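# Move every closet item onto the desk

## Task

Remove all items from the closet and set them on the desk; the robot must not tip over or be left leaning, or the task fails, and items count as done only if they stay on the desk without the robot holding them at the end.

## Robot and tools

Robot: TidyBot++, a mobile base (0.54 m long, 0.50 m wide, 0.38 m high) on four powered casters, with one seven-joint arm and a two-finger gripper. The shoulder sits 0.12 m ahead of the base centre, 0.68 m up. Cameras: base_camera (fixed on the base, looking forward and down) and wrist_camera (fisheye on the hand, looking where the hand points). The arm begins folded, hand down; folded, the hand reaches at most 0.08 m beyond the base front and the elbow up to 1.15 m high.

Frames: the base frame has its origin on the floor below the base centre, x forward, y left, z up. hand_pose is reported in it, as the point between the finger pads; its z axis runs out along the fingers and the fingers close along its y axis. The odometry frame is the base frame as it was when the scene began; base_odometry counts wheel turns only, so slip reads as travel and drift of a few cm and several degrees can build up. Heading is positive to the left, -3.142 to 3.142. base_tilt is in degrees, forward and right positive.

execute_actions: argument "actions" is a list holding one action or none (none just reports state and images). An action may contain "base", "joints", "speeds"; its motions start together. "base" holds exactly one relative offset from where the base last reported itself: translate_m (metres, forward +, -2 to 2), strafe_m (metres, left +, -2 to 2) or rotate_rad (radians, counter-clockwise from above +, -6.3 to 6.3). "joints" holds absolute targets keyed by name, in radians except gripper_pos: joint_1_rad any angle (whole arm about vertical; positive is clockwise from above, opposite to rotate_rad), joint_2_rad shoulder -2.249 to 2.249, joint_3_rad any angle (upper-arm twist), joint_4_rad elbow -2.579 to 2.579, joint_5_rad any angle (forearm twist), joint_6_rad wrist -2.099 to 2.099, joint_7_rad any angle (hand twist; hand down, positive is counter-clockwise from above, and 1.57 opens the fingers toward left and right), gripper_pos 0 (open) to 1 (closed). Done tolerances: ±0.039 for joints 1-4, ±0.056 for 5-7, ±0.03 gripper. Unbounded joints go the short way, so turn them in steps smaller than half a revolution. "speeds" caps top speed for that action: translate_m and strafe_m 0.05-0.5 m/s, rotate_rad 0.1-1.57 rad/s (maxima are defaults). A base move needing over 8.667 s, or any action beyond 15 s, is refused; unknown keys or out-of-range values are refused with no motion. Omitted joints or base may keep pushing to older targets unseen. "cameras" picks images: base_camera, wrist_camera, all; omitted or null means all, [] none. If a result reports a stop, later calls in that reply are skipped.

wait: "seconds" 0 to 10; commands nothing and returns state and images. zoom_image: "camera" plus "region" [x0, y0, x1, y1] in pixels of that camera's latest full image, origin top-left, at most 504 x 504. finished_scene: "scene" is the current scene number; it ends the scene irreversibly once the last command has been held, so the desk must already hold everything stably. Replying with no tool call ends everything.

Arm geometry: upper arm 0.42 m, forearm 0.31 m, hand 0.31 m to the hand point. With joint_1_rad 0, joint_3_rad 3.14, joint_5_rad 0, the arm moves in the base's x-z plane; angles from vertical (forward +) are upper = j2, forearm = j2 - j4, hand = j2 - j4 - j6; forward reach and height above the shoulder are sums of length x sin and length x cos of those angles. Joints move up to 1.39 rad/s (1.22 for joints 5-7). A downward-pointing hand reaches at most about 0.94 m above the floor, and only near the base. Finger gap is roughly 85 x (1 - gripper_pos) mm; closed fingertips reach about 20 mm past the hand point. At gripper_pos 1, "done" means nothing is held; "off_target" means something stopped the fingers.

Result lines: base_status and joint_status per motion: "done", "off_target" (resting away and maybe still pushing), "contact_stop"/"time_out" (target dropped, holding in place), "not_followed" with "joint command not followed" and a "cause:" line when a self-collision check withholds arm targets (the gripper still moves; withheld targets may be retried later). No check protects the base from the arm. A blocked base shoves until timeout and may still say "done". on_its_own lists uncommanded motion. motor_effort is percent of maximum with the action's peak in brackets; noisy and biased. "ARM HIT" means a hard strike on the base or itself. Motor temperatures list one value per arm joint; MOTOR HOT from 60 °C, and at 75 °C an OVER-TEMPERATURE FAULT makes the arm sag, with "limit_stop_at_motor_heat" on unfinished keys (resend them).

Accuracy: friction and load leave the hand a cm or two off, more when stretched or carrying; correct by sending last command + (wanted - read) per joint, but never command a loaded joint to its read angle. Trust camera images over hand_pose. Camera calibrations (K, distortion, T_world_to_cam mapping base frame to camera) are given per camera and are slightly off; wrist pose errors grow with arm pose.

Avoid: driving while the arm is caught on anything about 0.8 m or higher (tip-over), sideways shoves with a raised hand, pressing the arm into edges, dropping or slamming objects. Torque sensors over 104.5 N m (joints 1-4) or 51.3 N m (5-7) freeze the arm and gripper for 10 s and skip the rest of the call while the base keeps going; warnings come at 56.7 and 29.4. Loose objects may occasionally be nudged by outside pushes.

Each tool is called after "Call:" as a command line: name --argument value for each argument, lists and objects as JSON in quotes; but a table of rows of numbers goes row by row, as --pt "numbers of a row", without its own name.

## Session

Call:
execute_actions --actions '[]'

Scene clock: 0.00 s.
Motor temperatures (°C, as the motors report them): [33 27 27 30 31 40 38]
base_odometry: x=+0.000 y=+0.000 heading=+0.000 (m, m, rad; odometry frame)
base_tilt: forward=-0.8 right=-0.4 (deg)
base_status: not commanded
joint_positions: joint_1_rad=+0.023 joint_2_rad=-0.322 joint_3_rad=+3.110 joint_4_rad=-2.552 joint_5_rad=+0.001 joint_6_rad=-0.920 joint_7_rad=+1.565 gripper_pos=+0.000
joint_status: not commanded
motor_effort: joint_1_rad=+0 joint_2_rad=-1 joint_3_rad=+0 joint_4_rad=+9 joint_5_rad=+1 joint_6_rad=-1 joint_7_rad=+1 (%)
hand_pose: x=+0.2315 y=+0.0009 z=+0.5770 quat_wxyz=(+0.005, +1.000, +0.001, -0.004) (m; base frame)
pictures: base_camera, wrist_camera
Images, in order (width x height): base_camera 644x364, wrist_camera 644x476.

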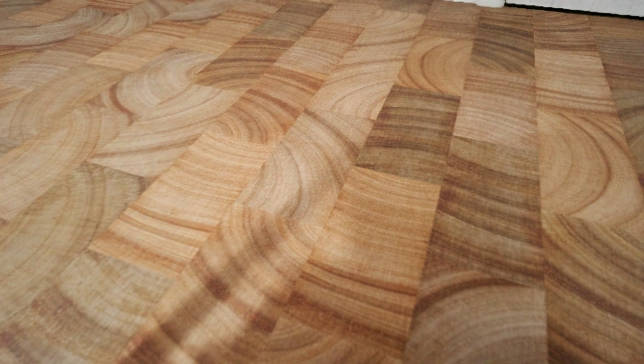

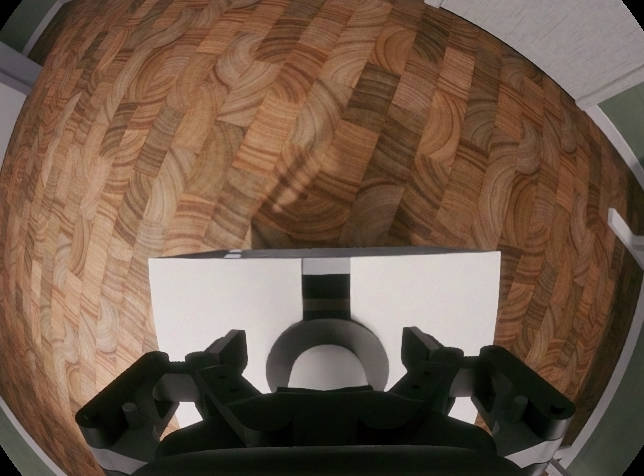

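Call:
execute_actions --actions '[{"base":{"rotate_rad":-0.45},"joints":{"joint_6_rad":0.5}}]'

Scene clock: 1.77 s.
Motor temperatures (°C, as the motors report them): [33 27 27 30 31 40 38]
base_odometry: x=+0.000 y=+0.000 heading=-0.450 (m, m, rad; odometry frame)
base_tilt: forward=-0.8 right=-0.3 (deg)
base_status: done
joint_positions: joint_1_rad=+0.023 joint_2_rad=-0.322 joint_3_rad=+3.110 joint_4_rad=-2.552 joint_5_rad=+0.001 joint_6_rad=+0.486 joint_7_rad=+1.565 gripper_pos=+0.000
joint_status: all done
motor_effort: joint_1_rad=+0(1) joint_2_rad=-7(7) joint_3_rad=+0(0) joint_4_rad=+18(18) joint_5_rad=+1(1) joint_6_rad=+8(8) joint_7_rad=+1(1) (%)
hand_pose: x=+0.5408 y=+0.0059 z=+0.8346 quat_wxyz=(+0.000, +0.766, +0.004, +0.643) (m; base frame)
pictures: base_camera, wrist_camera
camera_calibration (this result's frames):
wrist_camera: T_world_to_cam=[[0.00728305, -0.999973, 0.000541059, 0.000365336], [-0.171379, -0.00178126, -0.985204, 0.972845], [0.985178, 0.00708256, -0.171387, -0.256788], [0, 0, 0, 1]] pos_world=[0.419705, 0.00391694, 0.91444]
Images, in order (width x height): base_camera 644x364, wrist_camera 644x476.

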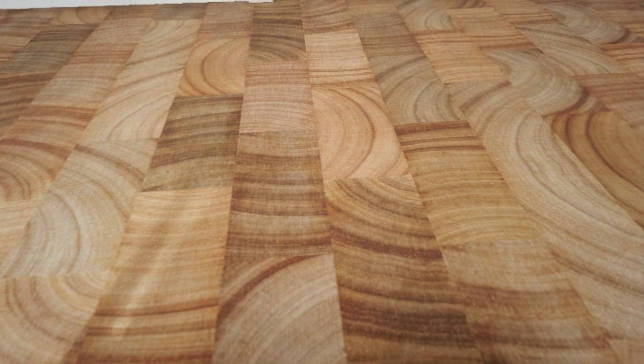

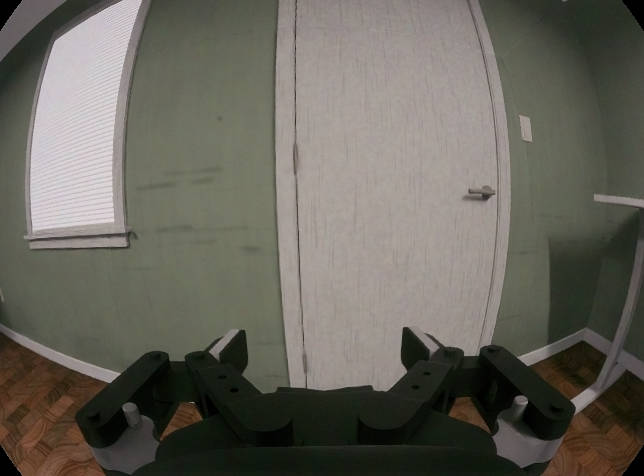

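Call:
execute_actions --actions '[{"joints":{"joint_1_rad":1.9}}]' --cameras '["wrist_camera"]'

Call:
execute_actions --actions '[{"joints":{"joint_1_rad":-2.0}}]' --cameras '["wrist_camera"]'

Scene clock: 8.50 s.
Motor temperatures (°C, as the motors report them): [33 27 27 30 31 40 38]
base_odometry: x=+0.000 y=+0.000 heading=-0.450 (m, m, rad; odometry frame)
base_tilt: forward=-0.8 right=-0.4 (deg)
base_status: not commanded
joint_positions: joint_1_rad=+1.884 joint_2_rad=-0.322 joint_3_rad=+3.110 joint_4_rad=-2.552 joint_5_rad=+0.001 joint_6_rad=+0.486 joint_7_rad=+1.565 gripper_pos=+0.000
joint_status: all done
motor_effort: joint_1_rad=+0(1) joint_2_rad=-7(6) joint_3_rad=+0(0) joint_4_rad=+18(19) joint_5_rad=+1(1) joint_6_rad=+7(8) joint_7_rad=+1(1) (%)
hand_pose: x=+0.0038 y=-0.4058 z=+0.8346 quat_wxyz=(+0.516, +0.460, -0.612, +0.384) (m; base frame)
pictures: wrist_camera
camera_calibration (this result's frames):
wrist_camera: T_world_to_cam=[[-0.960135, 0.279535, 0.000541121, 0.115488], [0.0473969, 0.164704, -0.985204, 0.946811], [-0.275488, -0.945903, -0.171387, -0.106769], [0, 0, 0, 1]] pos_world=[0.0365946, -0.28922, 0.91444]
Images, in order (width x height): wrist_camera 644x476.

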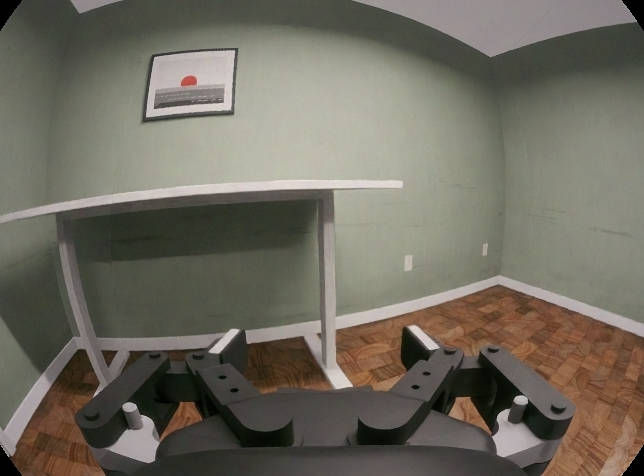

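Scene clock: 11.90 s.
Motor temperatures (°C, as the motors report them): [33 27 27 30 31 40 38]
base_odometry: x=+0.000 y=+0.000 heading=-0.450 (m, m, rad; odometry frame)
base_tilt: forward=-0.8 right=-0.4 (deg)
base_status: not commanded
joint_positions: joint_1_rad=+4.267 joint_2_rad=-0.322 joint_3_rad=+3.110 joint_4_rad=-2.552 joint_5_rad=+0.001 joint_6_rad=+0.486 joint_7_rad=+1.565 gripper_pos=+0.000
joint_status: all done
motor_effort: joint_1_rad=+0(1) joint_2_rad=-7(9) joint_3_rad=+0(1) joint_4_rad=+18(18) joint_5_rad=+1(1) joint_6_rad=+8(8) joint_7_rad=+1(1) (%)
hand_pose: x=-0.0765 y=+0.3738 z=+0.8346 quat_wxyz=(+0.548, -0.398, -0.654, -0.337) (m; base frame)
pictures: wrist_camera
camera_calibration (this result's frames):
wrist_camera: T_world_to_cam=[[0.889256, 0.45741, 0.00054125, -0.10459], [0.0788686, -0.152164, -0.985204, 0.943066], [-0.45056, 0.876141, -0.171388, -0.0859354], [0, 0, 0, 1]] pos_world=[-0.0200904, 0.266632, 0.91444]
Images, in order (width x height): wrist_camera 644x476.

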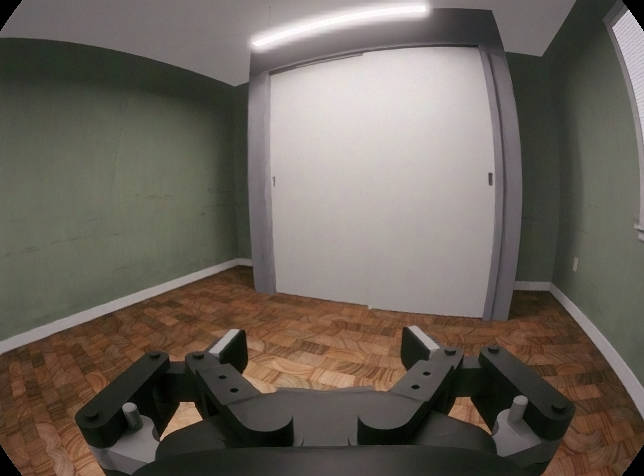

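Call:
execute_actions --actions '[{"base":{"rotate_rad":1.64},"joints":{"joint_1_rad":0.03,"joint_6_rad":0.66}}]' --cameras '[]'

Call:
execute_actions --actions '[{"base":{"translate_m":0.8}}]'

Scene clock: 15.13 s.
Motor temperatures (°C, as the motors report them): [33 27 27 30 31 40 38]
base_odometry: x=+0.000 y=+0.000 heading=+1.190 (m, m, rad; odometry frame)
base_tilt: forward=-0.8 right=-0.4 (deg)
base_status: done
joint_positions: joint_1_rad=+6.297 joint_2_rad=-0.322 joint_3_rad=+3.110 joint_4_rad=-2.552 joint_5_rad=+0.001 joint_6_rad=+0.625 joint_7_rad=+1.565 gripper_pos=+0.000
joint_status: all done
motor_effort: joint_1_rad=+0(0) joint_2_rad=-7(7) joint_3_rad=+0(1) joint_4_rad=+19(18) joint_5_rad=+1(1) joint_6_rad=+8(8) joint_7_rad=+1(1) (%)
hand_pose: x=+0.5452 y=+0.0101 z=+0.8776 quat_wxyz=(+0.004, -0.719, -0.007, -0.695) (m; base frame)
pictures: none
No camera images: the call's "cameras" was empty. Leave "cameras" out to get every camera's image.

Scene clock: 18.10 s.
Motor temperatures (°C, as the motors report them): [33 27 27 30 31 40 38]
base_odometry: x=+0.297 y=+0.743 heading=+1.191 (m, m, rad; odometry frame)
base_tilt: forward=-0.7 right=-0.4 (deg)
base_status: done
joint_positions: joint_1_rad=+6.297 joint_2_rad=-0.322 joint_3_rad=+3.110 joint_4_rad=-2.552 joint_5_rad=+0.001 joint_6_rad=+0.627 joint_7_rad=+1.565 gripper_pos=+0.000
joint_status: not commanded
motor_effort: joint_1_rad=+0(1) joint_2_rad=-7(10) joint_3_rad=+0(0) joint_4_rad=+18(18) joint_5_rad=+1(1) joint_6_rad=+8(9) joint_7_rad=+1(1) (%)
hand_pose: x=+0.5452 y=+0.0100 z=+0.8782 quat_wxyz=(+0.004, -0.718, -0.007, -0.696) (m; base frame)
pictures: base_camera, wrist_camera
camera_calibration (this result's frames):
wrist_camera: T_world_to_cam=[[0.0171716, -0.999852, 0.000615443, -0.00103964], [-0.0313702, -0.00115399, -0.999507, 0.952752], [0.99936, 0.0171439, -0.0313854, -0.384523], [0, 0, 0, 1]] pos_world=[0.414183, 0.00665219, 0.940214]
Images, in order (width x height): base_camera 644x364, wrist_camera 644x476.

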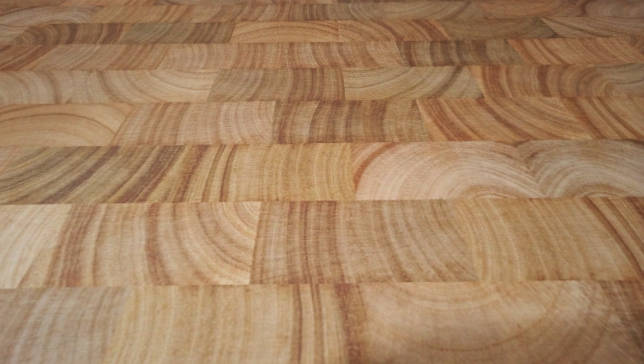

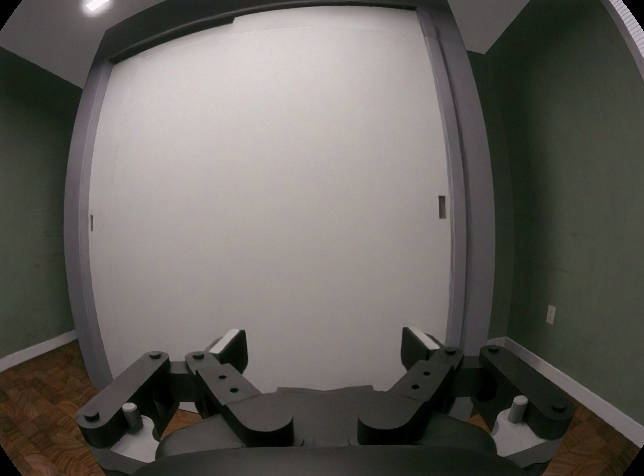

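Call:
execute_actions --actions '[{"base":{"strafe_m":-0.46},"joints":{"joint_2_rad":0,"joint_4_rad":-1.83,"joint_6_rad":0.26,"gripper_pos":1}}]'

Call:
execute_actions --actions '[{"base":{"translate_m":0.45}}]'

Scene clock: 20.60 s.
Motor temperatures (°C, as the motors report them): [33 27 27 30 31 40 38]
base_odometry: x=+0.724 y=+0.572 heading=+1.191 (m, m, rad; odometry frame)
base_tilt: forward=-0.7 right=-0.4 (deg)
base_status: done
joint_positions: joint_1_rad=+6.304 joint_2_rad=-0.011 joint_3_rad=+3.110 joint_4_rad=-1.852 joint_5_rad=+0.001 joint_6_rad=+0.295 joint_7_rad=+1.565 gripper_pos=+0.999
joint_status: all done
motor_effort: joint_1_rad=-1(2) joint_2_rad=-21(22) joint_3_rad=+0(1) joint_4_rad=+21(21) joint_5_rad=+1(0) joint_6_rad=+8(8) joint_7_rad=+1(2) (%)
hand_pose: x=+0.7280 y=+0.0079 z=+1.0265 quat_wxyz=(+0.005, -0.698, -0.002, -0.716) (m; base frame)
pictures: base_camera, wrist_camera
camera_calibration (this result's frames):
wrist_camera: T_world_to_cam=[[0.0124125, -0.999885, -0.00873164, 0.00663611], [0.0260255, 0.00905241, -0.99962, 1.06502], [0.999584, 0.0121805, 0.0261349, -0.62166], [0, 0, 0, 1]] pos_world=[0.593602, 0.00456649, 1.08092]
Images, in order (width x height): base_camera 644x364, wrist_camera 644x476.

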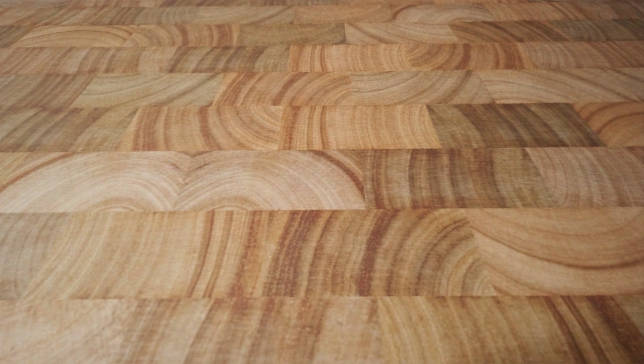

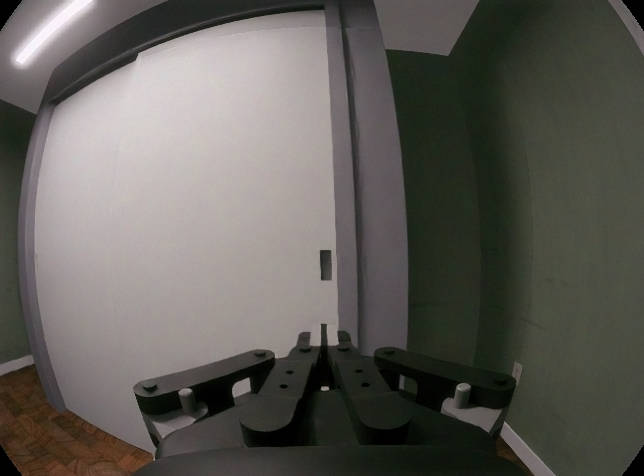

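Scene clock: 22.87 s.
Motor temperatures (°C, as the motors report them): [33 27 27 30 31 40 38]
base_odometry: x=+0.891 y=+0.990 heading=+1.191 (m, m, rad; odometry frame)
base_tilt: forward=-0.8 right=-0.4 (deg)
base_status: done
joint_positions: joint_1_rad=+6.304 joint_2_rad=+0.002 joint_3_rad=+3.110 joint_4_rad=-1.850 joint_5_rad=+0.001 joint_6_rad=+0.292 joint_7_rad=+1.565 gripper_pos=+0.999
joint_status: not commanded
motor_effort: joint_1_rad=+0(0) joint_2_rad=-21(24) joint_3_rad=+0(0) joint_4_rad=+21(22) joint_5_rad=+1(1) joint_6_rad=+8(9) joint_7_rad=+1(1) (%)
hand_pose: x=+0.7327 y=+0.0078 z=+1.0189 quat_wxyz=(+0.006, -0.703, -0.002, -0.711) (m; base frame)
pictures: base_camera, wrist_camera
camera_calibration (this result's frames):
wrist_camera: T_world_to_cam=[[0.012285, -0.999882, -0.00917507, 0.00696254], [0.012061, 0.00932327, -0.999884, 1.06779], [0.999852, 0.0121729, 0.0121741, -0.612162], [0, 0, 0, 1]] pos_world=[0.599107, 0.00445825, 1.07518]
Images, in order (width x height): base_camera 644x364, wrist_camera 644x476.

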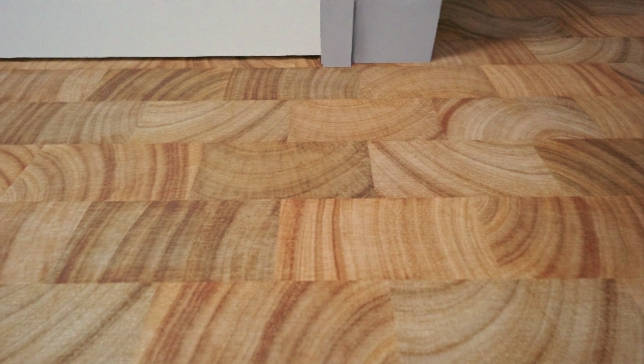

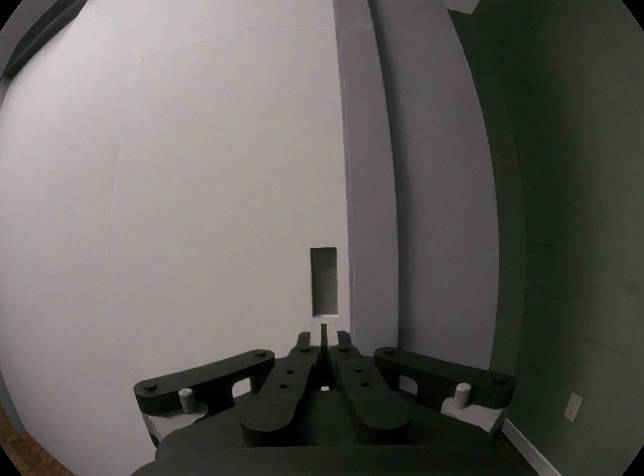

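Call:
execute_actions --actions '[{"base":{"translate_m":0.195},"speeds":{"translate_m":0.1}}]'

Call:
execute_actions --actions '[{"base":{"strafe_m":0.2},"speeds":{"strafe_m":0.1}}]'

Scene clock: 25.53 s.
Motor temperatures (°C, as the motors report them): [33 27 27 30 31 40 38]
base_odometry: x=+0.964 y=+1.171 heading=+1.190 (m, m, rad; odometry frame)
base_tilt: forward=-0.7 right=-0.4 (deg)
base_status: done
joint_positions: joint_1_rad=+6.304 joint_2_rad=+0.001 joint_3_rad=+3.110 joint_4_rad=-1.849 joint_5_rad=+0.001 joint_6_rad=+0.292 joint_7_rad=+1.565 gripper_pos=+0.999
joint_status: not commanded
motor_effort: joint_1_rad=+0(1) joint_2_rad=-21(24) joint_3_rad=-1(0) joint_4_rad=+22(22) joint_5_rad=+1(1) joint_6_rad=+7(8) joint_7_rad=+1(1) (%)
hand_pose: x=+0.7325 y=+0.0078 z=+1.0193 quat_wxyz=(+0.006, -0.703, -0.002, -0.711) (m; base frame)
pictures: base_camera, wrist_camera
camera_calibration (this result's frames):
wrist_camera: T_world_to_cam=[[0.0122909, -0.999883, -0.00915552, 0.00694884], [0.0126644, 0.00931114, -0.999876, 1.06775], [0.999844, 0.0121734, 0.0127774, -0.612592], [0, 0, 0, 1]] pos_world=[0.598889, 0.0044634, 1.07551]
Images, in order (width x height): base_camera 644x364, wrist_camera 644x476.

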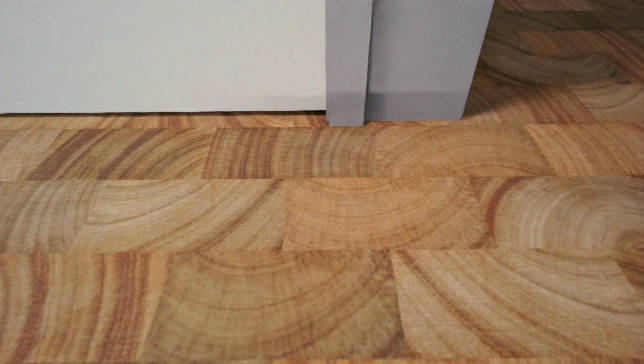

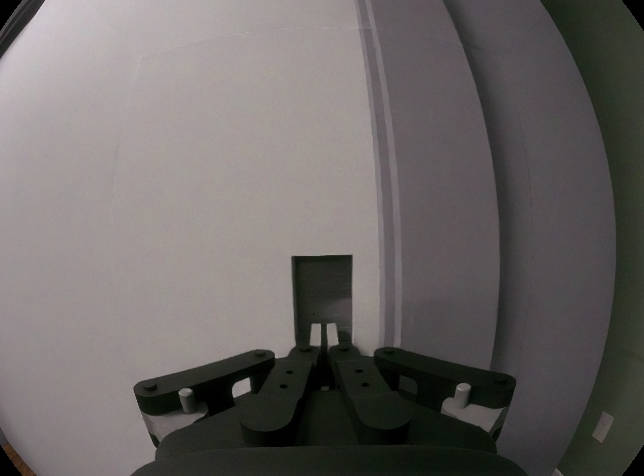

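Scene clock: 28.23 s.
Motor temperatures (°C, as the motors report them): [34 27 27 30 31 40 38]
base_odometry: x=+0.778 y=+1.246 heading=+1.190 (m, m, rad; odometry frame)
base_tilt: forward=-0.8 right=-0.4 (deg)
base_status: done
joint_positions: joint_1_rad=+6.333 joint_2_rad=+0.001 joint_3_rad=+3.134 joint_4_rad=-1.849 joint_5_rad=+0.001 joint_6_rad=+0.292 joint_7_rad=+1.565 gripper_pos=+0.999
joint_status: not commanded
motor_effort: joint_1_rad=-1(12) joint_2_rad=-21(21) joint_3_rad=-1(11) joint_4_rad=+20(22) joint_5_rad=+1(3) joint_6_rad=+7(8) joint_7_rad=+1(1) (%)
hand_pose: x=+0.7324 y=-0.0242 z=+1.0193 quat_wxyz=(-0.013, -0.703, +0.016, -0.711) (m; base frame)
pictures: base_camera, wrist_camera
camera_calibration (this result's frames):
wrist_camera: T_world_to_cam=[[-0.0397943, -0.999166, -0.0091235, 0.0131192], [0.0131412, 0.0086066, -0.999877, 1.06769], [0.999121, -0.0399093, 0.0127877, -0.612797], [0, 0, 0, 1]] pos_world=[0.59875, -0.0205373, 1.07551]
Images, in order (width x height): base_camera 644x364, wrist_camera 644x476.

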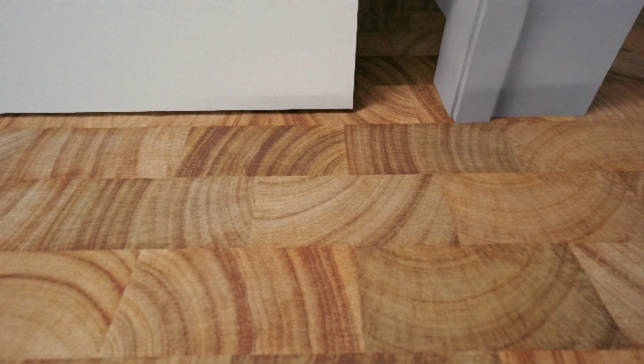

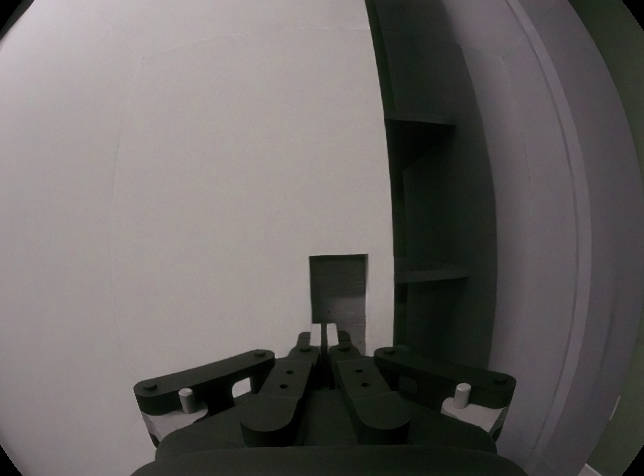

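Slipped out; use the door edge instead.

Call:
execute_actions --actions '[{"base":{"translate_m":-0.03},"joints":{"joint_1_rad":0.17}}]' --cameras '[]'

Call:
execute_actions --actions '[{"base":{"translate_m":0.065},"joints":{"joint_1_rad":0.19},"speeds":{"translate_m":0.1}}]' --cameras '["wrist_camera"]'

Call:
execute_actions --actions '[{"base":{"strafe_m":0.68},"speeds":{"strafe_m":0.2}}]'

Call:
execute_actions --actions '[{"base":{"strafe_m":-0.45},"joints":{"joint_1_rad":0.0,"joint_2_rad":-0.4,"joint_4_rad":-2.2,"joint_6_rad":-0.2}}]'

Scene clock: 29.47 s.
Motor temperatures (°C, as the motors report them): [34 28 27 30 31 40 38]
base_odometry: x=+0.767 y=+1.218 heading=+1.190 (m, m, rad; odometry frame)
base_tilt: forward=-0.8 right=-0.4 (deg)
base_status: done
joint_positions: joint_1_rad=+6.445 joint_2_rad=-0.004 joint_3_rad=+3.127 joint_4_rad=-1.849 joint_5_rad=+0.001 joint_6_rad=+0.291 joint_7_rad=+1.565 gripper_pos=+0.999
joint_status: all done
motor_effort: joint_1_rad=+0(2) joint_2_rad=-20(24) joint_3_rad=-1(1) joint_4_rad=+21(22) joint_5_rad=+1(1) joint_6_rad=+8(8) joint_7_rad=+1(2) (%)
hand_pose: x=+0.7246 y=-0.0887 z=+1.0227 quat_wxyz=(-0.051, -0.699, +0.053, -0.711) (m; base frame)
pictures: none
No camera images: the call's "cameras" was empty. Leave "cameras" out to get every camera's image.

Scene clock: 30.70 s.
Motor temperatures (°C, as the motors report them): [34 28 27 30 31 40 38]
base_odometry: x=+0.791 y=+1.278 heading=+1.190 (m, m, rad; odometry frame)
base_tilt: forward=-0.7 right=-0.3 (deg)
base_status: done
joint_positions: joint_1_rad=+6.460 joint_2_rad=+0.000 joint_3_rad=+3.127 joint_4_rad=-1.849 joint_5_rad=+0.001 joint_6_rad=+0.291 joint_7_rad=+1.565 gripper_pos=+0.999
joint_status: all done
motor_effort: joint_1_rad=-1(1) joint_2_rad=-21(23) joint_3_rad=-1(1) joint_4_rad=+21(22) joint_5_rad=+1(1) joint_6_rad=+8(8) joint_7_rad=+1(1) (%)
hand_pose: x=+0.7245 y=-0.0980 z=+1.0203 quat_wxyz=(-0.056, -0.700, +0.059, -0.710) (m; base frame)
pictures: wrist_camera
camera_calibration (this result's frames):
wrist_camera: T_world_to_cam=[[-0.160228, -0.987038, -0.00911101, 0.0274442], [0.0154452, 0.0067221, -0.999858, 1.06751], [0.986959, -0.160346, 0.0141679, -0.61227], [0, 0, 0, 1]] pos_world=[0.592195, -0.0782622, 1.07629]
Images, in order (width x height): wrist_camera 644x476.

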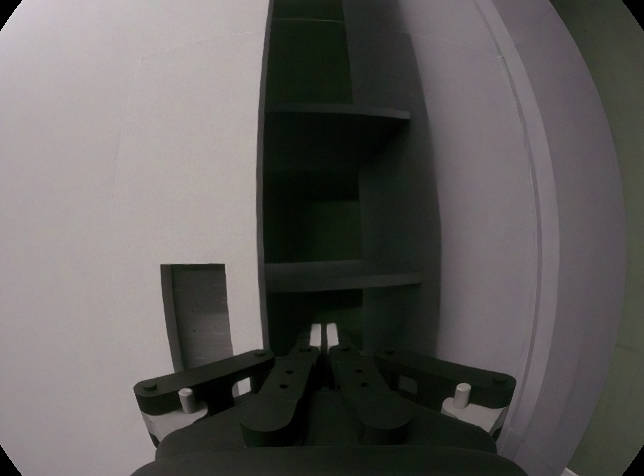

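Scene clock: 34.97 s.
Motor temperatures (°C, as the motors report them): [34 28 27 30 31 40 38]
base_odometry: x=+0.159 y=+1.531 heading=+1.190 (m, m, rad; odometry frame)
base_tilt: forward=-0.7 right=-0.4 (deg)
base_status: done
joint_positions: joint_1_rad=+6.484 joint_2_rad=+0.000 joint_3_rad=+3.127 joint_4_rad=-1.849 joint_5_rad=+0.001 joint_6_rad=+0.291 joint_7_rad=+1.565 gripper_pos=+0.999
joint_status: not commanded
motor_effort: joint_1_rad=+0(17) joint_2_rad=-21(23) joint_3_rad=+0(15) joint_4_rad=+21(22) joint_5_rad=+1(4) joint_6_rad=+8(8) joint_7_rad=+1(1) (%)
hand_pose: x=+0.7220 y=-0.1122 z=+1.0203 quat_wxyz=(-0.064, -0.699, +0.067, -0.709) (m; base frame)
pictures: base_camera, wrist_camera
camera_calibration (this result's frames):
wrist_camera: T_world_to_cam=[[-0.183287, -0.983017, -0.0091128, 0.0301919], [0.0155663, 0.00636654, -0.999859, 1.06757], [0.982936, -0.183403, 0.014135, -0.611712], [0, 0, 0, 1]] pos_world=[0.59019, -0.0893072, 1.07634]
Images, in order (width x height): base_camera 644x364, wrist_camera 644x476.

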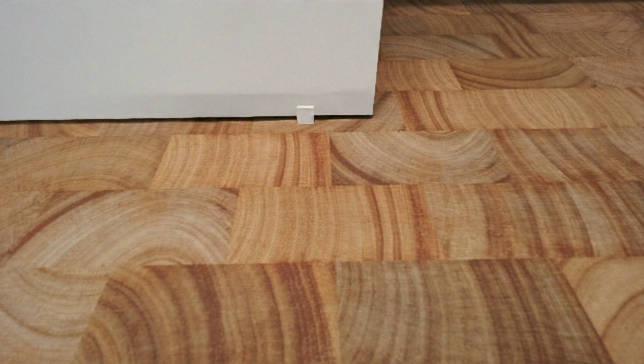

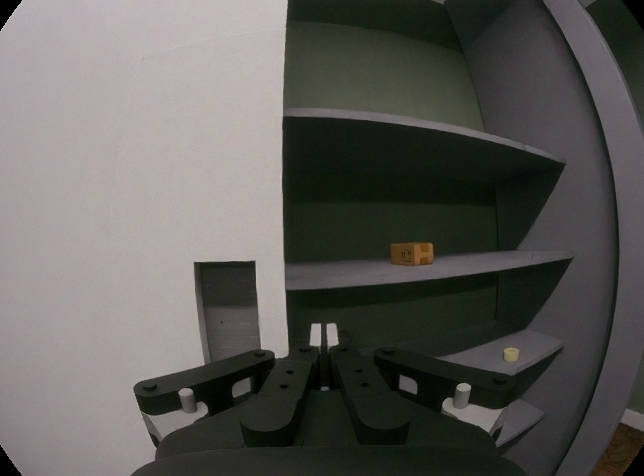

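Scene clock: 37.33 s.
Motor temperatures (°C, as the motors report them): [34 28 27 30 31 40 38]
base_odometry: x=+0.577 y=+1.364 heading=+1.191 (m, m, rad; odometry frame)
base_tilt: forward=-0.8 right=-0.3 (deg)
base_status: done
joint_positions: joint_1_rad=+6.301 joint_2_rad=-0.393 joint_3_rad=+3.121 joint_4_rad=-2.181 joint_5_rad=+0.001 joint_6_rad=-0.170 joint_7_rad=+1.565 gripper_pos=+0.999
joint_status: all done
motor_effort: joint_1_rad=+0(0) joint_2_rad=-8(23) joint_3_rad=+0(2) joint_4_rad=+21(22) joint_5_rad=+1(1) joint_6_rad=+8(8) joint_7_rad=+1(2) (%)
hand_pose: x=+0.5530 y=+0.0037 z=+0.8855 quat_wxyz=(-0.001, -0.830, -0.001, -0.558) (m; base frame)
pictures: base_camera, wrist_camera
camera_calibration (this result's frames):
wrist_camera: T_world_to_cam=[[-0.000309473, -0.999999, -0.00106854, 0.00365214], [-0.37581, 0.00110651, -0.926696, 1.08629], [0.926697, 0.00011478, -0.37581, -0.0467447], [0, 0, 0, 1]] pos_world=[0.451557, 0.00245551, 0.989096]
Images, in order (width x height): base_camera 644x364, wrist_camera 644x476.

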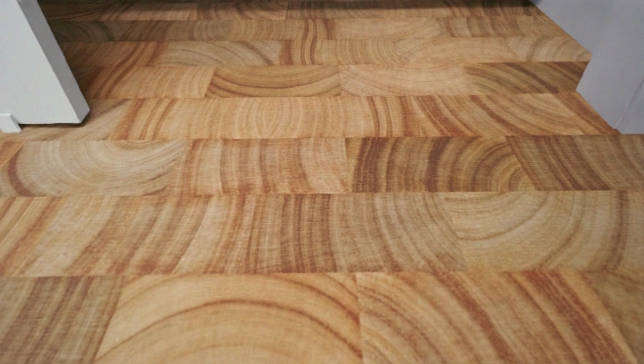

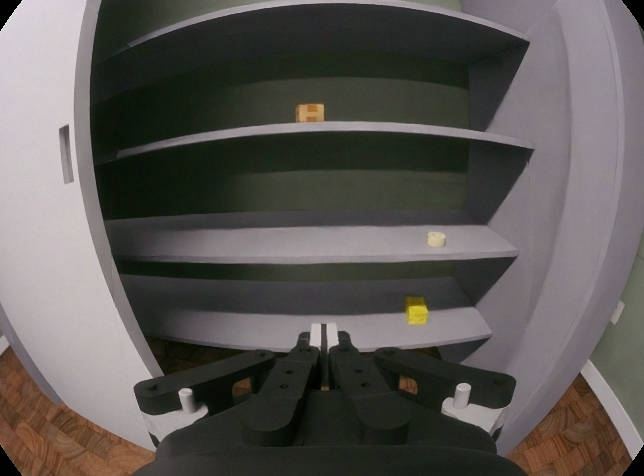

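Call:
execute_actions --actions '[{"base":{"translate_m":0.25},"joints":{"joint_1_rad":-0.03,"joint_2_rad":0,"joint_4_rad":-1.63,"joint_6_rad":0,"gripper_pos":0}}]' --cameras '["wrist_camera"]'

Scene clock: 39.37 s.
Motor temperatures (°C, as the motors report them): [34 28 27 30 31 40 38]
base_odometry: x=+0.670 y=+1.596 heading=+1.190 (m, m, rad; odometry frame)
base_tilt: forward=-0.8 right=-0.4 (deg)
base_status: done
joint_positions: joint_1_rad=+6.272 joint_2_rad=-0.001 joint_3_rad=+3.121 joint_4_rad=-1.652 joint_5_rad=+0.001 joint_6_rad=-0.033 joint_7_rad=+1.565 gripper_pos=+0.000
joint_status: all done
motor_effort: joint_1_rad=+0(0) joint_2_rad=-22(24) joint_3_rad=-1(0) joint_4_rad=+23(22) joint_5_rad=+1(1) joint_6_rad=+7(8) joint_7_rad=+1(1) (%)
hand_pose: x=+0.7406 y=+0.0209 z=+1.0421 quat_wxyz=(+0.012, -0.746, -0.010, -0.666) (m; base frame)
pictures: wrist_camera
camera_calibration (this result's frames):
wrist_camera: T_world_to_cam=[[0.0319075, -0.999448, -0.00920434, 0.00566282], [-0.112417, 0.00556197, -0.993646, 1.17651], [0.993149, 0.0327395, -0.112178, -0.486352], [0, 0, 0, 1]] pos_world=[0.615099, 0.0150388, 1.11453]
Images, in order (width x height): wrist_camera 644x476.

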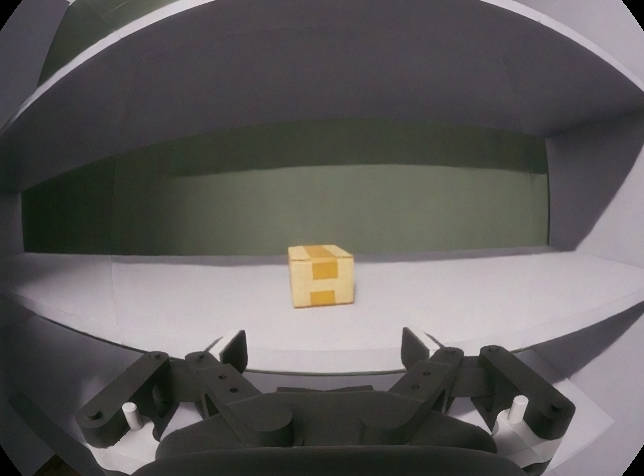

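Call:
execute_actions --actions '[{"base":{"translate_m":0.17},"joints":{"joint_1_rad":-0.045},"speeds":{"translate_m":0.15}}]' --cameras '["wrist_camera"]'

Call:
execute_actions --actions '[{"joints":{"gripper_pos":1}}]' --cameras '[]'

Call:
execute_actions --actions '[{"joints":{"joint_4_rad":-1.5,"joint_1_rad":-0.5}}]' --cameras '["wrist_camera"]'

Scene clock: 41.33 s.
Motor temperatures (°C, as the motors report them): [34 28 27 30 31 40 38]
base_odometry: x=+0.733 y=+1.754 heading=+1.190 (m, m, rad; odometry frame)
base_tilt: forward=-0.7 right=-0.4 (deg)
base_status: done
joint_positions: joint_1_rad=+6.254 joint_2_rad=+0.000 joint_3_rad=+3.121 joint_4_rad=-1.649 joint_5_rad=+0.001 joint_6_rad=-0.031 joint_7_rad=+1.565 gripper_pos=+0.000
joint_status: all done
motor_effort: joint_1_rad=+0(2) joint_2_rad=-21(23) joint_3_rad=+0(2) joint_4_rad=+22(22) joint_5_rad=+1(1) joint_6_rad=+8(8) joint_7_rad=+1(1) (%)
hand_pose: x=+0.7406 y=+0.0324 z=+1.0444 quat_wxyz=(+0.018, -0.744, -0.017, -0.667) (m; base frame)
pictures: wrist_camera
camera_calibration (this result's frames):
wrist_camera: T_world_to_cam=[[0.0503868, -0.998687, -0.00921686, 0.00346361], [-0.107672, 0.00374291, -0.994179, 1.17581], [0.992909, 0.0510859, -0.107342, -0.49198], [0, 0, 0, 1]] pos_world=[0.614917, 0.0241913, 1.11618]
Images, in order (width x height): wrist_camera 644x476.

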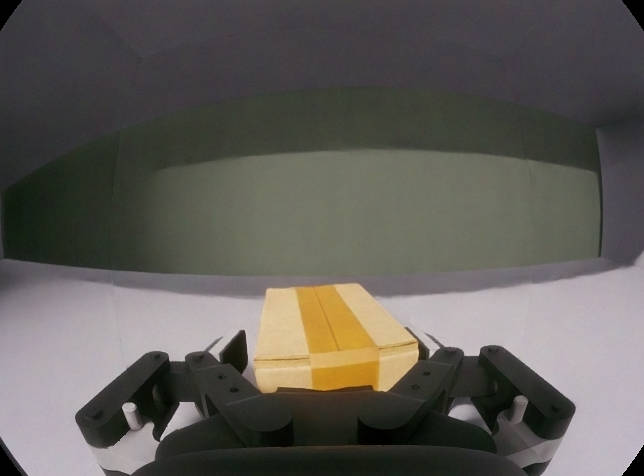

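Scene clock: 42.43 s.
Motor temperatures (°C, as the motors report them): [34 28 27 30 31 40 38]
base_odometry: x=+0.733 y=+1.754 heading=+1.190 (m, m, rad; odometry frame)
base_tilt: forward=-0.8 right=-0.4 (deg)
base_status: not commanded
joint_positions: joint_1_rad=+6.254 joint_2_rad=+0.000 joint_3_rad=+3.121 joint_4_rad=-1.649 joint_5_rad=+0.001 joint_6_rad=-0.031 joint_7_rad=+1.565 gripper_pos=+0.347
joint_status: gripper_pos off_target (ended at +0.347, target +1.000)
motor_effort: joint_1_rad=-1(0) joint_2_rad=-21(21) joint_3_rad=-1(0) joint_4_rad=+21(22) joint_5_rad=+1(1) joint_6_rad=+7(8) joint_7_rad=+1(1) (%)
hand_pose: x=+0.7406 y=+0.0324 z=+1.0444 quat_wxyz=(+0.018, -0.744, -0.017, -0.667) (m; base frame)
pictures: none
No camera images: the call's "cameras" was empty. Leave "cameras" out to get every camera's image.

Scene clock: 44.07 s.
Motor temperatures (°C, as the motors report them): [34 28 27 30 31 40 38]
base_odometry: x=+0.733 y=+1.754 heading=+1.190 (m, m, rad; odometry frame)
base_tilt: forward=-0.7 right=-0.4 (deg)
base_status: not commanded
joint_positions: joint_1_rad=+5.795 joint_2_rad=+0.000 joint_3_rad=+3.119 joint_4_rad=-1.530 joint_5_rad=+0.001 joint_6_rad=-0.031 joint_7_rad=+1.565 gripper_pos=+0.347
joint_status: all done
motor_effort: joint_1_rad=+0(1) joint_2_rad=-24(22) joint_3_rad=+0(1) joint_4_rad=+23(23) joint_5_rad=+1(1) joint_6_rad=+9(9) joint_7_rad=+1(1) (%)
hand_pose: x=+0.6638 y=+0.3064 z=+1.1189 quat_wxyz=(+0.181, -0.681, -0.176, -0.687) (m; base frame)
pictures: wrist_camera
camera_calibration (this result's frames):
wrist_camera: T_world_to_cam=[[0.489825, -0.871774, -0.00908748, -0.0489731], [0.00583391, 0.0137009, -0.999889, 1.1686], [0.871801, 0.489717, 0.0117969, -0.608974], [0, 0, 0, 1]] pos_world=[0.548075, 0.239521, 1.17521]
Images, in order (width x height): wrist_camera 644x476.

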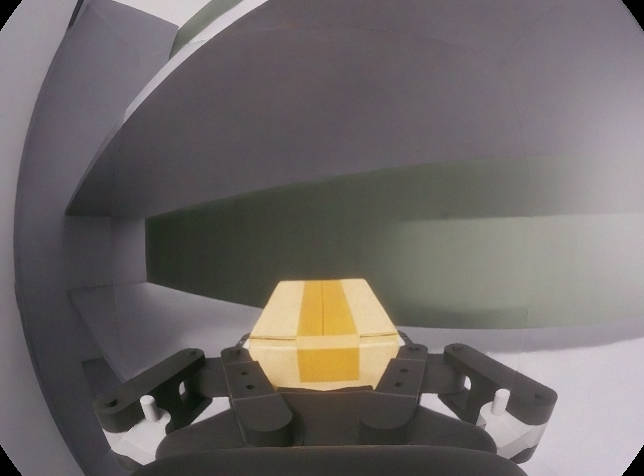

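Call:
execute_actions --actions '[{"base":{"translate_m":-2},"joints":{"joint_1_rad":0}}]' --cameras '[]'

Call:
execute_actions --actions '[{"base":{"translate_m":-0.3},"joints":{"joint_1_rad":3.1}}]' --cameras '["wrist_camera"]'

Call:
execute_actions --actions '[{"base":{"translate_m":-0.3}}]' --cameras '["wrist_camera"]'

Scene clock: 49.77 s.
Motor temperatures (°C, as the motors report them): [34 28 27 30 31 40 38]
base_odometry: x=-0.009 y=-0.103 heading=+1.190 (m, m, rad; odometry frame)
base_tilt: forward=-0.8 right=-0.4 (deg)
base_status: done
joint_positions: joint_1_rad=+6.271 joint_2_rad=+0.004 joint_3_rad=+3.119 joint_4_rad=-1.526 joint_5_rad=+0.001 joint_6_rad=-0.031 joint_7_rad=+1.565 gripper_pos=+0.347
joint_status: all done
motor_effort: joint_1_rad=+0(3) joint_2_rad=-22(26) joint_3_rad=-1(3) joint_4_rad=+23(24) joint_5_rad=+1(1) joint_6_rad=+9(9) joint_7_rad=+1(2) (%)
hand_pose: x=+0.7454 y=+0.0233 z=+1.1187 quat_wxyz=(+0.014, -0.703, -0.011, -0.711) (m; base frame)
pictures: none
No camera images: the call's "cameras" was empty. Leave "cameras" out to get every camera's image.

Scene clock: 53.67 s.
Motor temperatures (°C, as the motors report them): [34 28 27 30 31 40 38]
base_odometry: x=-0.120 y=-0.382 heading=+1.190 (m, m, rad; odometry frame)
base_tilt: forward=-0.8 right=-0.4 (deg)
base_status: done
joint_positions: joint_1_rad=+9.371 joint_2_rad=+0.003 joint_3_rad=+3.119 joint_4_rad=-1.525 joint_5_rad=+0.001 joint_6_rad=-0.031 joint_7_rad=+1.565 gripper_pos=+0.347
joint_status: all done
motor_effort: joint_1_rad=+0(1) joint_2_rad=-22(26) joint_3_rad=-1(1) joint_4_rad=+23(23) joint_5_rad=+1(1) joint_6_rad=+8(9) joint_7_rad=+2(1) (%)
hand_pose: x=-0.5056 y=-0.0493 z=+1.1195 quat_wxyz=(-0.711, -0.025, +0.703, -0.029) (m; base frame)
pictures: wrist_camera
camera_calibration (this result's frames):
wrist_camera: T_world_to_cam=[[-0.0781874, 0.996897, -0.00917028, 0.0186737], [-0.0119455, -0.0101346, -0.999877, 1.17068], [-0.996867, -0.0780683, 0.0127008, -0.389137], [0, 0, 0, 1]] pos_world=[-0.372474, -0.0371307, 1.17565]
Images, in order (width x height): wrist_camera 644x476.

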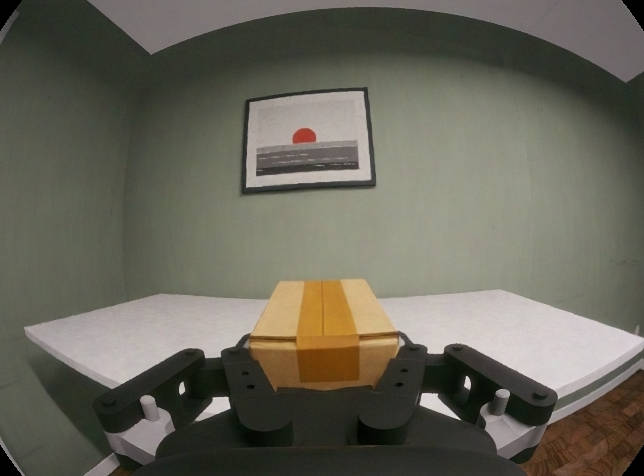

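Scene clock: 55.60 s.
Motor temperatures (°C, as the motors report them): [34 28 27 30 31 40 38]
base_odometry: x=-0.231 y=-0.660 heading=+1.191 (m, m, rad; odometry frame)
base_tilt: forward=-0.8 right=-0.3 (deg)
base_status: done
joint_positions: joint_1_rad=+9.371 joint_2_rad=+0.011 joint_3_rad=+3.119 joint_4_rad=-1.525 joint_5_rad=+0.001 joint_6_rad=-0.031 joint_7_rad=+1.565 gripper_pos=+0.347
joint_status: not commanded
motor_effort: joint_1_rad=+0(1) joint_2_rad=-23(25) joint_3_rad=+0(1) joint_4_rad=+23(22) joint_5_rad=+1(1) joint_6_rad=+8(9) joint_7_rad=+1(2) (%)
hand_pose: x=-0.5087 y=-0.0494 z=+1.1152 quat_wxyz=(-0.708, -0.025, +0.705, -0.029) (m; base frame)
pictures: wrist_camera
camera_calibration (this result's frames):
wrist_camera: T_world_to_cam=[[-0.0781252, 0.9969, -0.00934422, 0.0187846], [-0.00521736, -0.00978158, -0.999939, 1.16991], [-0.99693, -0.0780716, 0.00596537, -0.38468], [0, 0, 0, 1]] pos_world=[-0.375928, -0.0373154, 1.17231]
Images, in order (width x height): wrist_camera 644x476.

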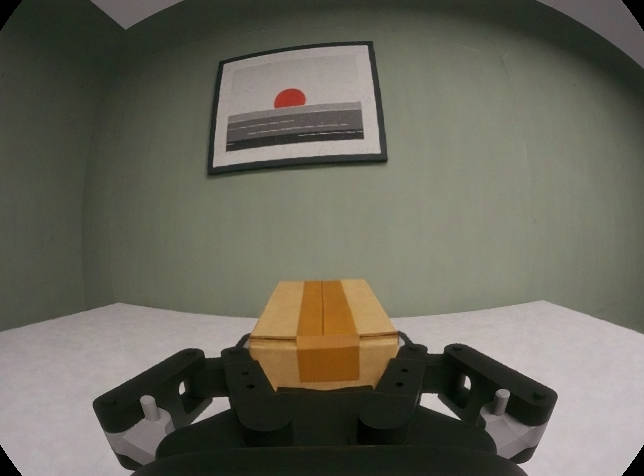

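Call:
execute_actions --actions '[{"joints":{"joint_2_rad":0.4,"joint_4_rad":-1.33,"joint_6_rad":0.1}}]' --cameras '["wrist_camera"]'

Call:
execute_actions --actions '[{"joints":{"gripper_pos":0}}]' --cameras '["wrist_camera"]'

Call:
execute_actions --actions '[{"base":{"translate_m":0.3}}]' --cameras '[]'

Call:
execute_actions --actions '[{"base":{"translate_m":1.9},"joints":{"joint_1_rad":0,"joint_2_rad":0,"joint_4_rad":-0.3,"joint_6_rad":-1.4}}]'

Scene clock: 57.33 s.
Motor temperatures (°C, as the motors report them): [34 28 27 30 31 40 38]
base_odometry: x=-0.231 y=-0.660 heading=+1.191 (m, m, rad; odometry frame)
base_tilt: forward=-0.8 right=-0.4 (deg)
base_status: not commanded
joint_positions: joint_1_rad=+9.371 joint_2_rad=+0.397 joint_3_rad=+3.119 joint_4_rad=-1.353 joint_5_rad=+0.001 joint_6_rad=+0.072 joint_7_rad=+1.565 gripper_pos=+0.347
joint_status: all done
motor_effort: joint_1_rad=+0(1) joint_2_rad=-34(37) joint_3_rad=-1(1) joint_4_rad=+21(24) joint_5_rad=+1(0) joint_6_rad=+8(8) joint_7_rad=+2(1) (%)
hand_pose: x=-0.6601 y=-0.0571 z=+0.9814 quat_wxyz=(-0.668, -0.023, +0.743, -0.030) (m; base frame)
pictures: wrist_camera
camera_calibration (this result's frames):
wrist_camera: T_world_to_cam=[[-0.0753959, 0.996989, -0.0181235, 0.0237837], [0.1057, -0.010082, -0.994347, 1.10293], [-0.991536, -0.0768854, -0.104622, -0.423249], [0, 0, 0, 1]] pos_world=[-0.534453, -0.0451339, 1.05285]
Images, in order (width x height): wrist_camera 644x476.

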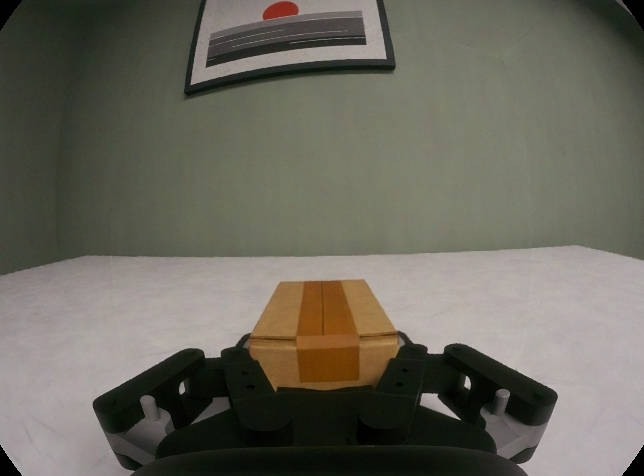

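Scene clock: 58.43 s.
Motor temperatures (°C, as the motors report them): [34 28 27 30 31 40 38]
base_odometry: x=-0.231 y=-0.660 heading=+1.191 (m, m, rad; odometry frame)
base_tilt: forward=-0.8 right=-0.4 (deg)
base_status: not commanded
joint_positions: joint_1_rad=+9.371 joint_2_rad=+0.397 joint_3_rad=+3.119 joint_4_rad=-1.352 joint_5_rad=+0.001 joint_6_rad=+0.072 joint_7_rad=+1.565 gripper_pos=+0.000
joint_status: all done
motor_effort: joint_1_rad=+0(0) joint_2_rad=-35(36) joint_3_rad=-1(1) joint_4_rad=+22(22) joint_5_rad=+1(1) joint_6_rad=+8(8) joint_7_rad=+1(1) (%)
hand_pose: x=-0.6603 y=-0.0571 z=+0.9817 quat_wxyz=(-0.668, -0.023, +0.743, -0.030) (m; base frame)
pictures: wrist_camera
camera_calibration (this result's frames):
wrist_camera: T_world_to_cam=[[-0.0753977, 0.996989, -0.0181305, 0.0237871], [0.105159, -0.0101309, -0.994404, 1.10293], [-0.991593, -0.0768823, -0.104078, -0.423974], [0, 0, 0, 1]] pos_world=[-0.534599, -0.045138, 1.05306]
Images, in order (width x height): wrist_camera 644x476.

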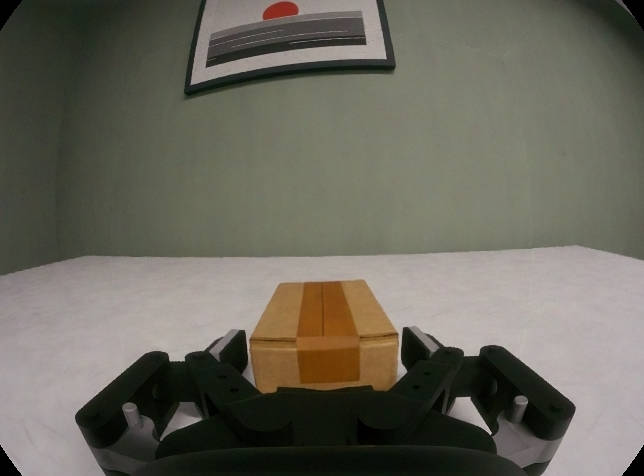

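Scene clock: 60.43 s.
Motor temperatures (°C, as the motors report them): [34 28 27 30 31 40 38]
base_odometry: x=-0.120 y=-0.382 heading=+1.191 (m, m, rad; odometry frame)
base_tilt: forward=-0.8 right=-0.3 (deg)
base_status: done
joint_positions: joint_1_rad=+9.374 joint_2_rad=+0.395 joint_3_rad=+3.118 joint_4_rad=-1.349 joint_5_rad=+0.001 joint_6_rad=+0.073 joint_7_rad=+1.565 gripper_pos=+0.000
joint_status: not commanded
motor_effort: joint_1_rad=+0(5) joint_2_rad=-34(37) joint_3_rad=-1(4) joint_4_rad=+21(23) joint_5_rad=+1(1) joint_6_rad=+8(9) joint_7_rad=+1(1) (%)
hand_pose: x=-0.6600 y=-0.0551 z=+0.9848 quat_wxyz=(-0.670, -0.022, +0.741, -0.029) (m; base frame)
pictures: none
No camera images: the call's "cameras" was empty. Leave "cameras" out to get every camera's image.

Scene clock: 65.77 s.
Motor temperatures (°C, as the motors report them): [34 28 27 30 31 40 38]
base_odometry: x=+0.585 y=+1.383 heading=+1.191 (m, m, rad; odometry frame)
base_tilt: forward=-0.7 right=-0.4 (deg)
base_status: done
joint_positions: joint_1_rad=+6.299 joint_2_rad=+0.007 joint_3_rad=+3.118 joint_4_rad=-0.323 joint_5_rad=+0.001 joint_6_rad=-1.367 joint_7_rad=+1.565 gripper_pos=+0.000
joint_status: all done
motor_effort: joint_1_rad=+0(4) joint_2_rad=-11(37) joint_3_rad=+0(3) joint_4_rad=+10(23) joint_5_rad=+1(2) joint_6_rad=+8(9) joint_7_rad=+1(1) (%)
hand_pose: x=+0.5325 y=+0.0040 z=+1.3608 quat_wxyz=(+0.004, -0.750, +0.000, -0.661) (m; base frame)
pictures: base_camera, wrist_camera
camera_calibration (this result's frames):
wrist_camera: T_world_to_cam=[[0.00685656, -0.999928, -0.00988237, 0.0126285], [-0.124733, 0.0089502, -0.99215, 1.4744], [0.992167, 0.0080354, -0.124663, -0.225793], [0, 0, 0, 1]] pos_world=[0.407844, 0.00124578, 1.4348]
Images, in order (width x height): base_camera 644x364, wrist_camera 644x476.

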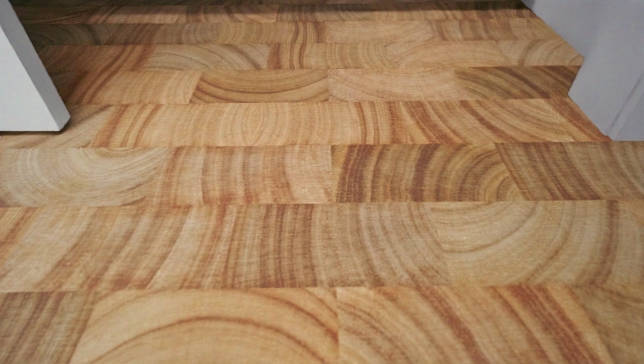

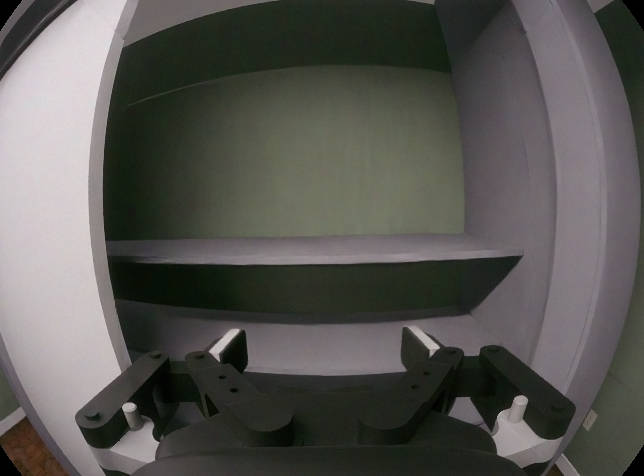

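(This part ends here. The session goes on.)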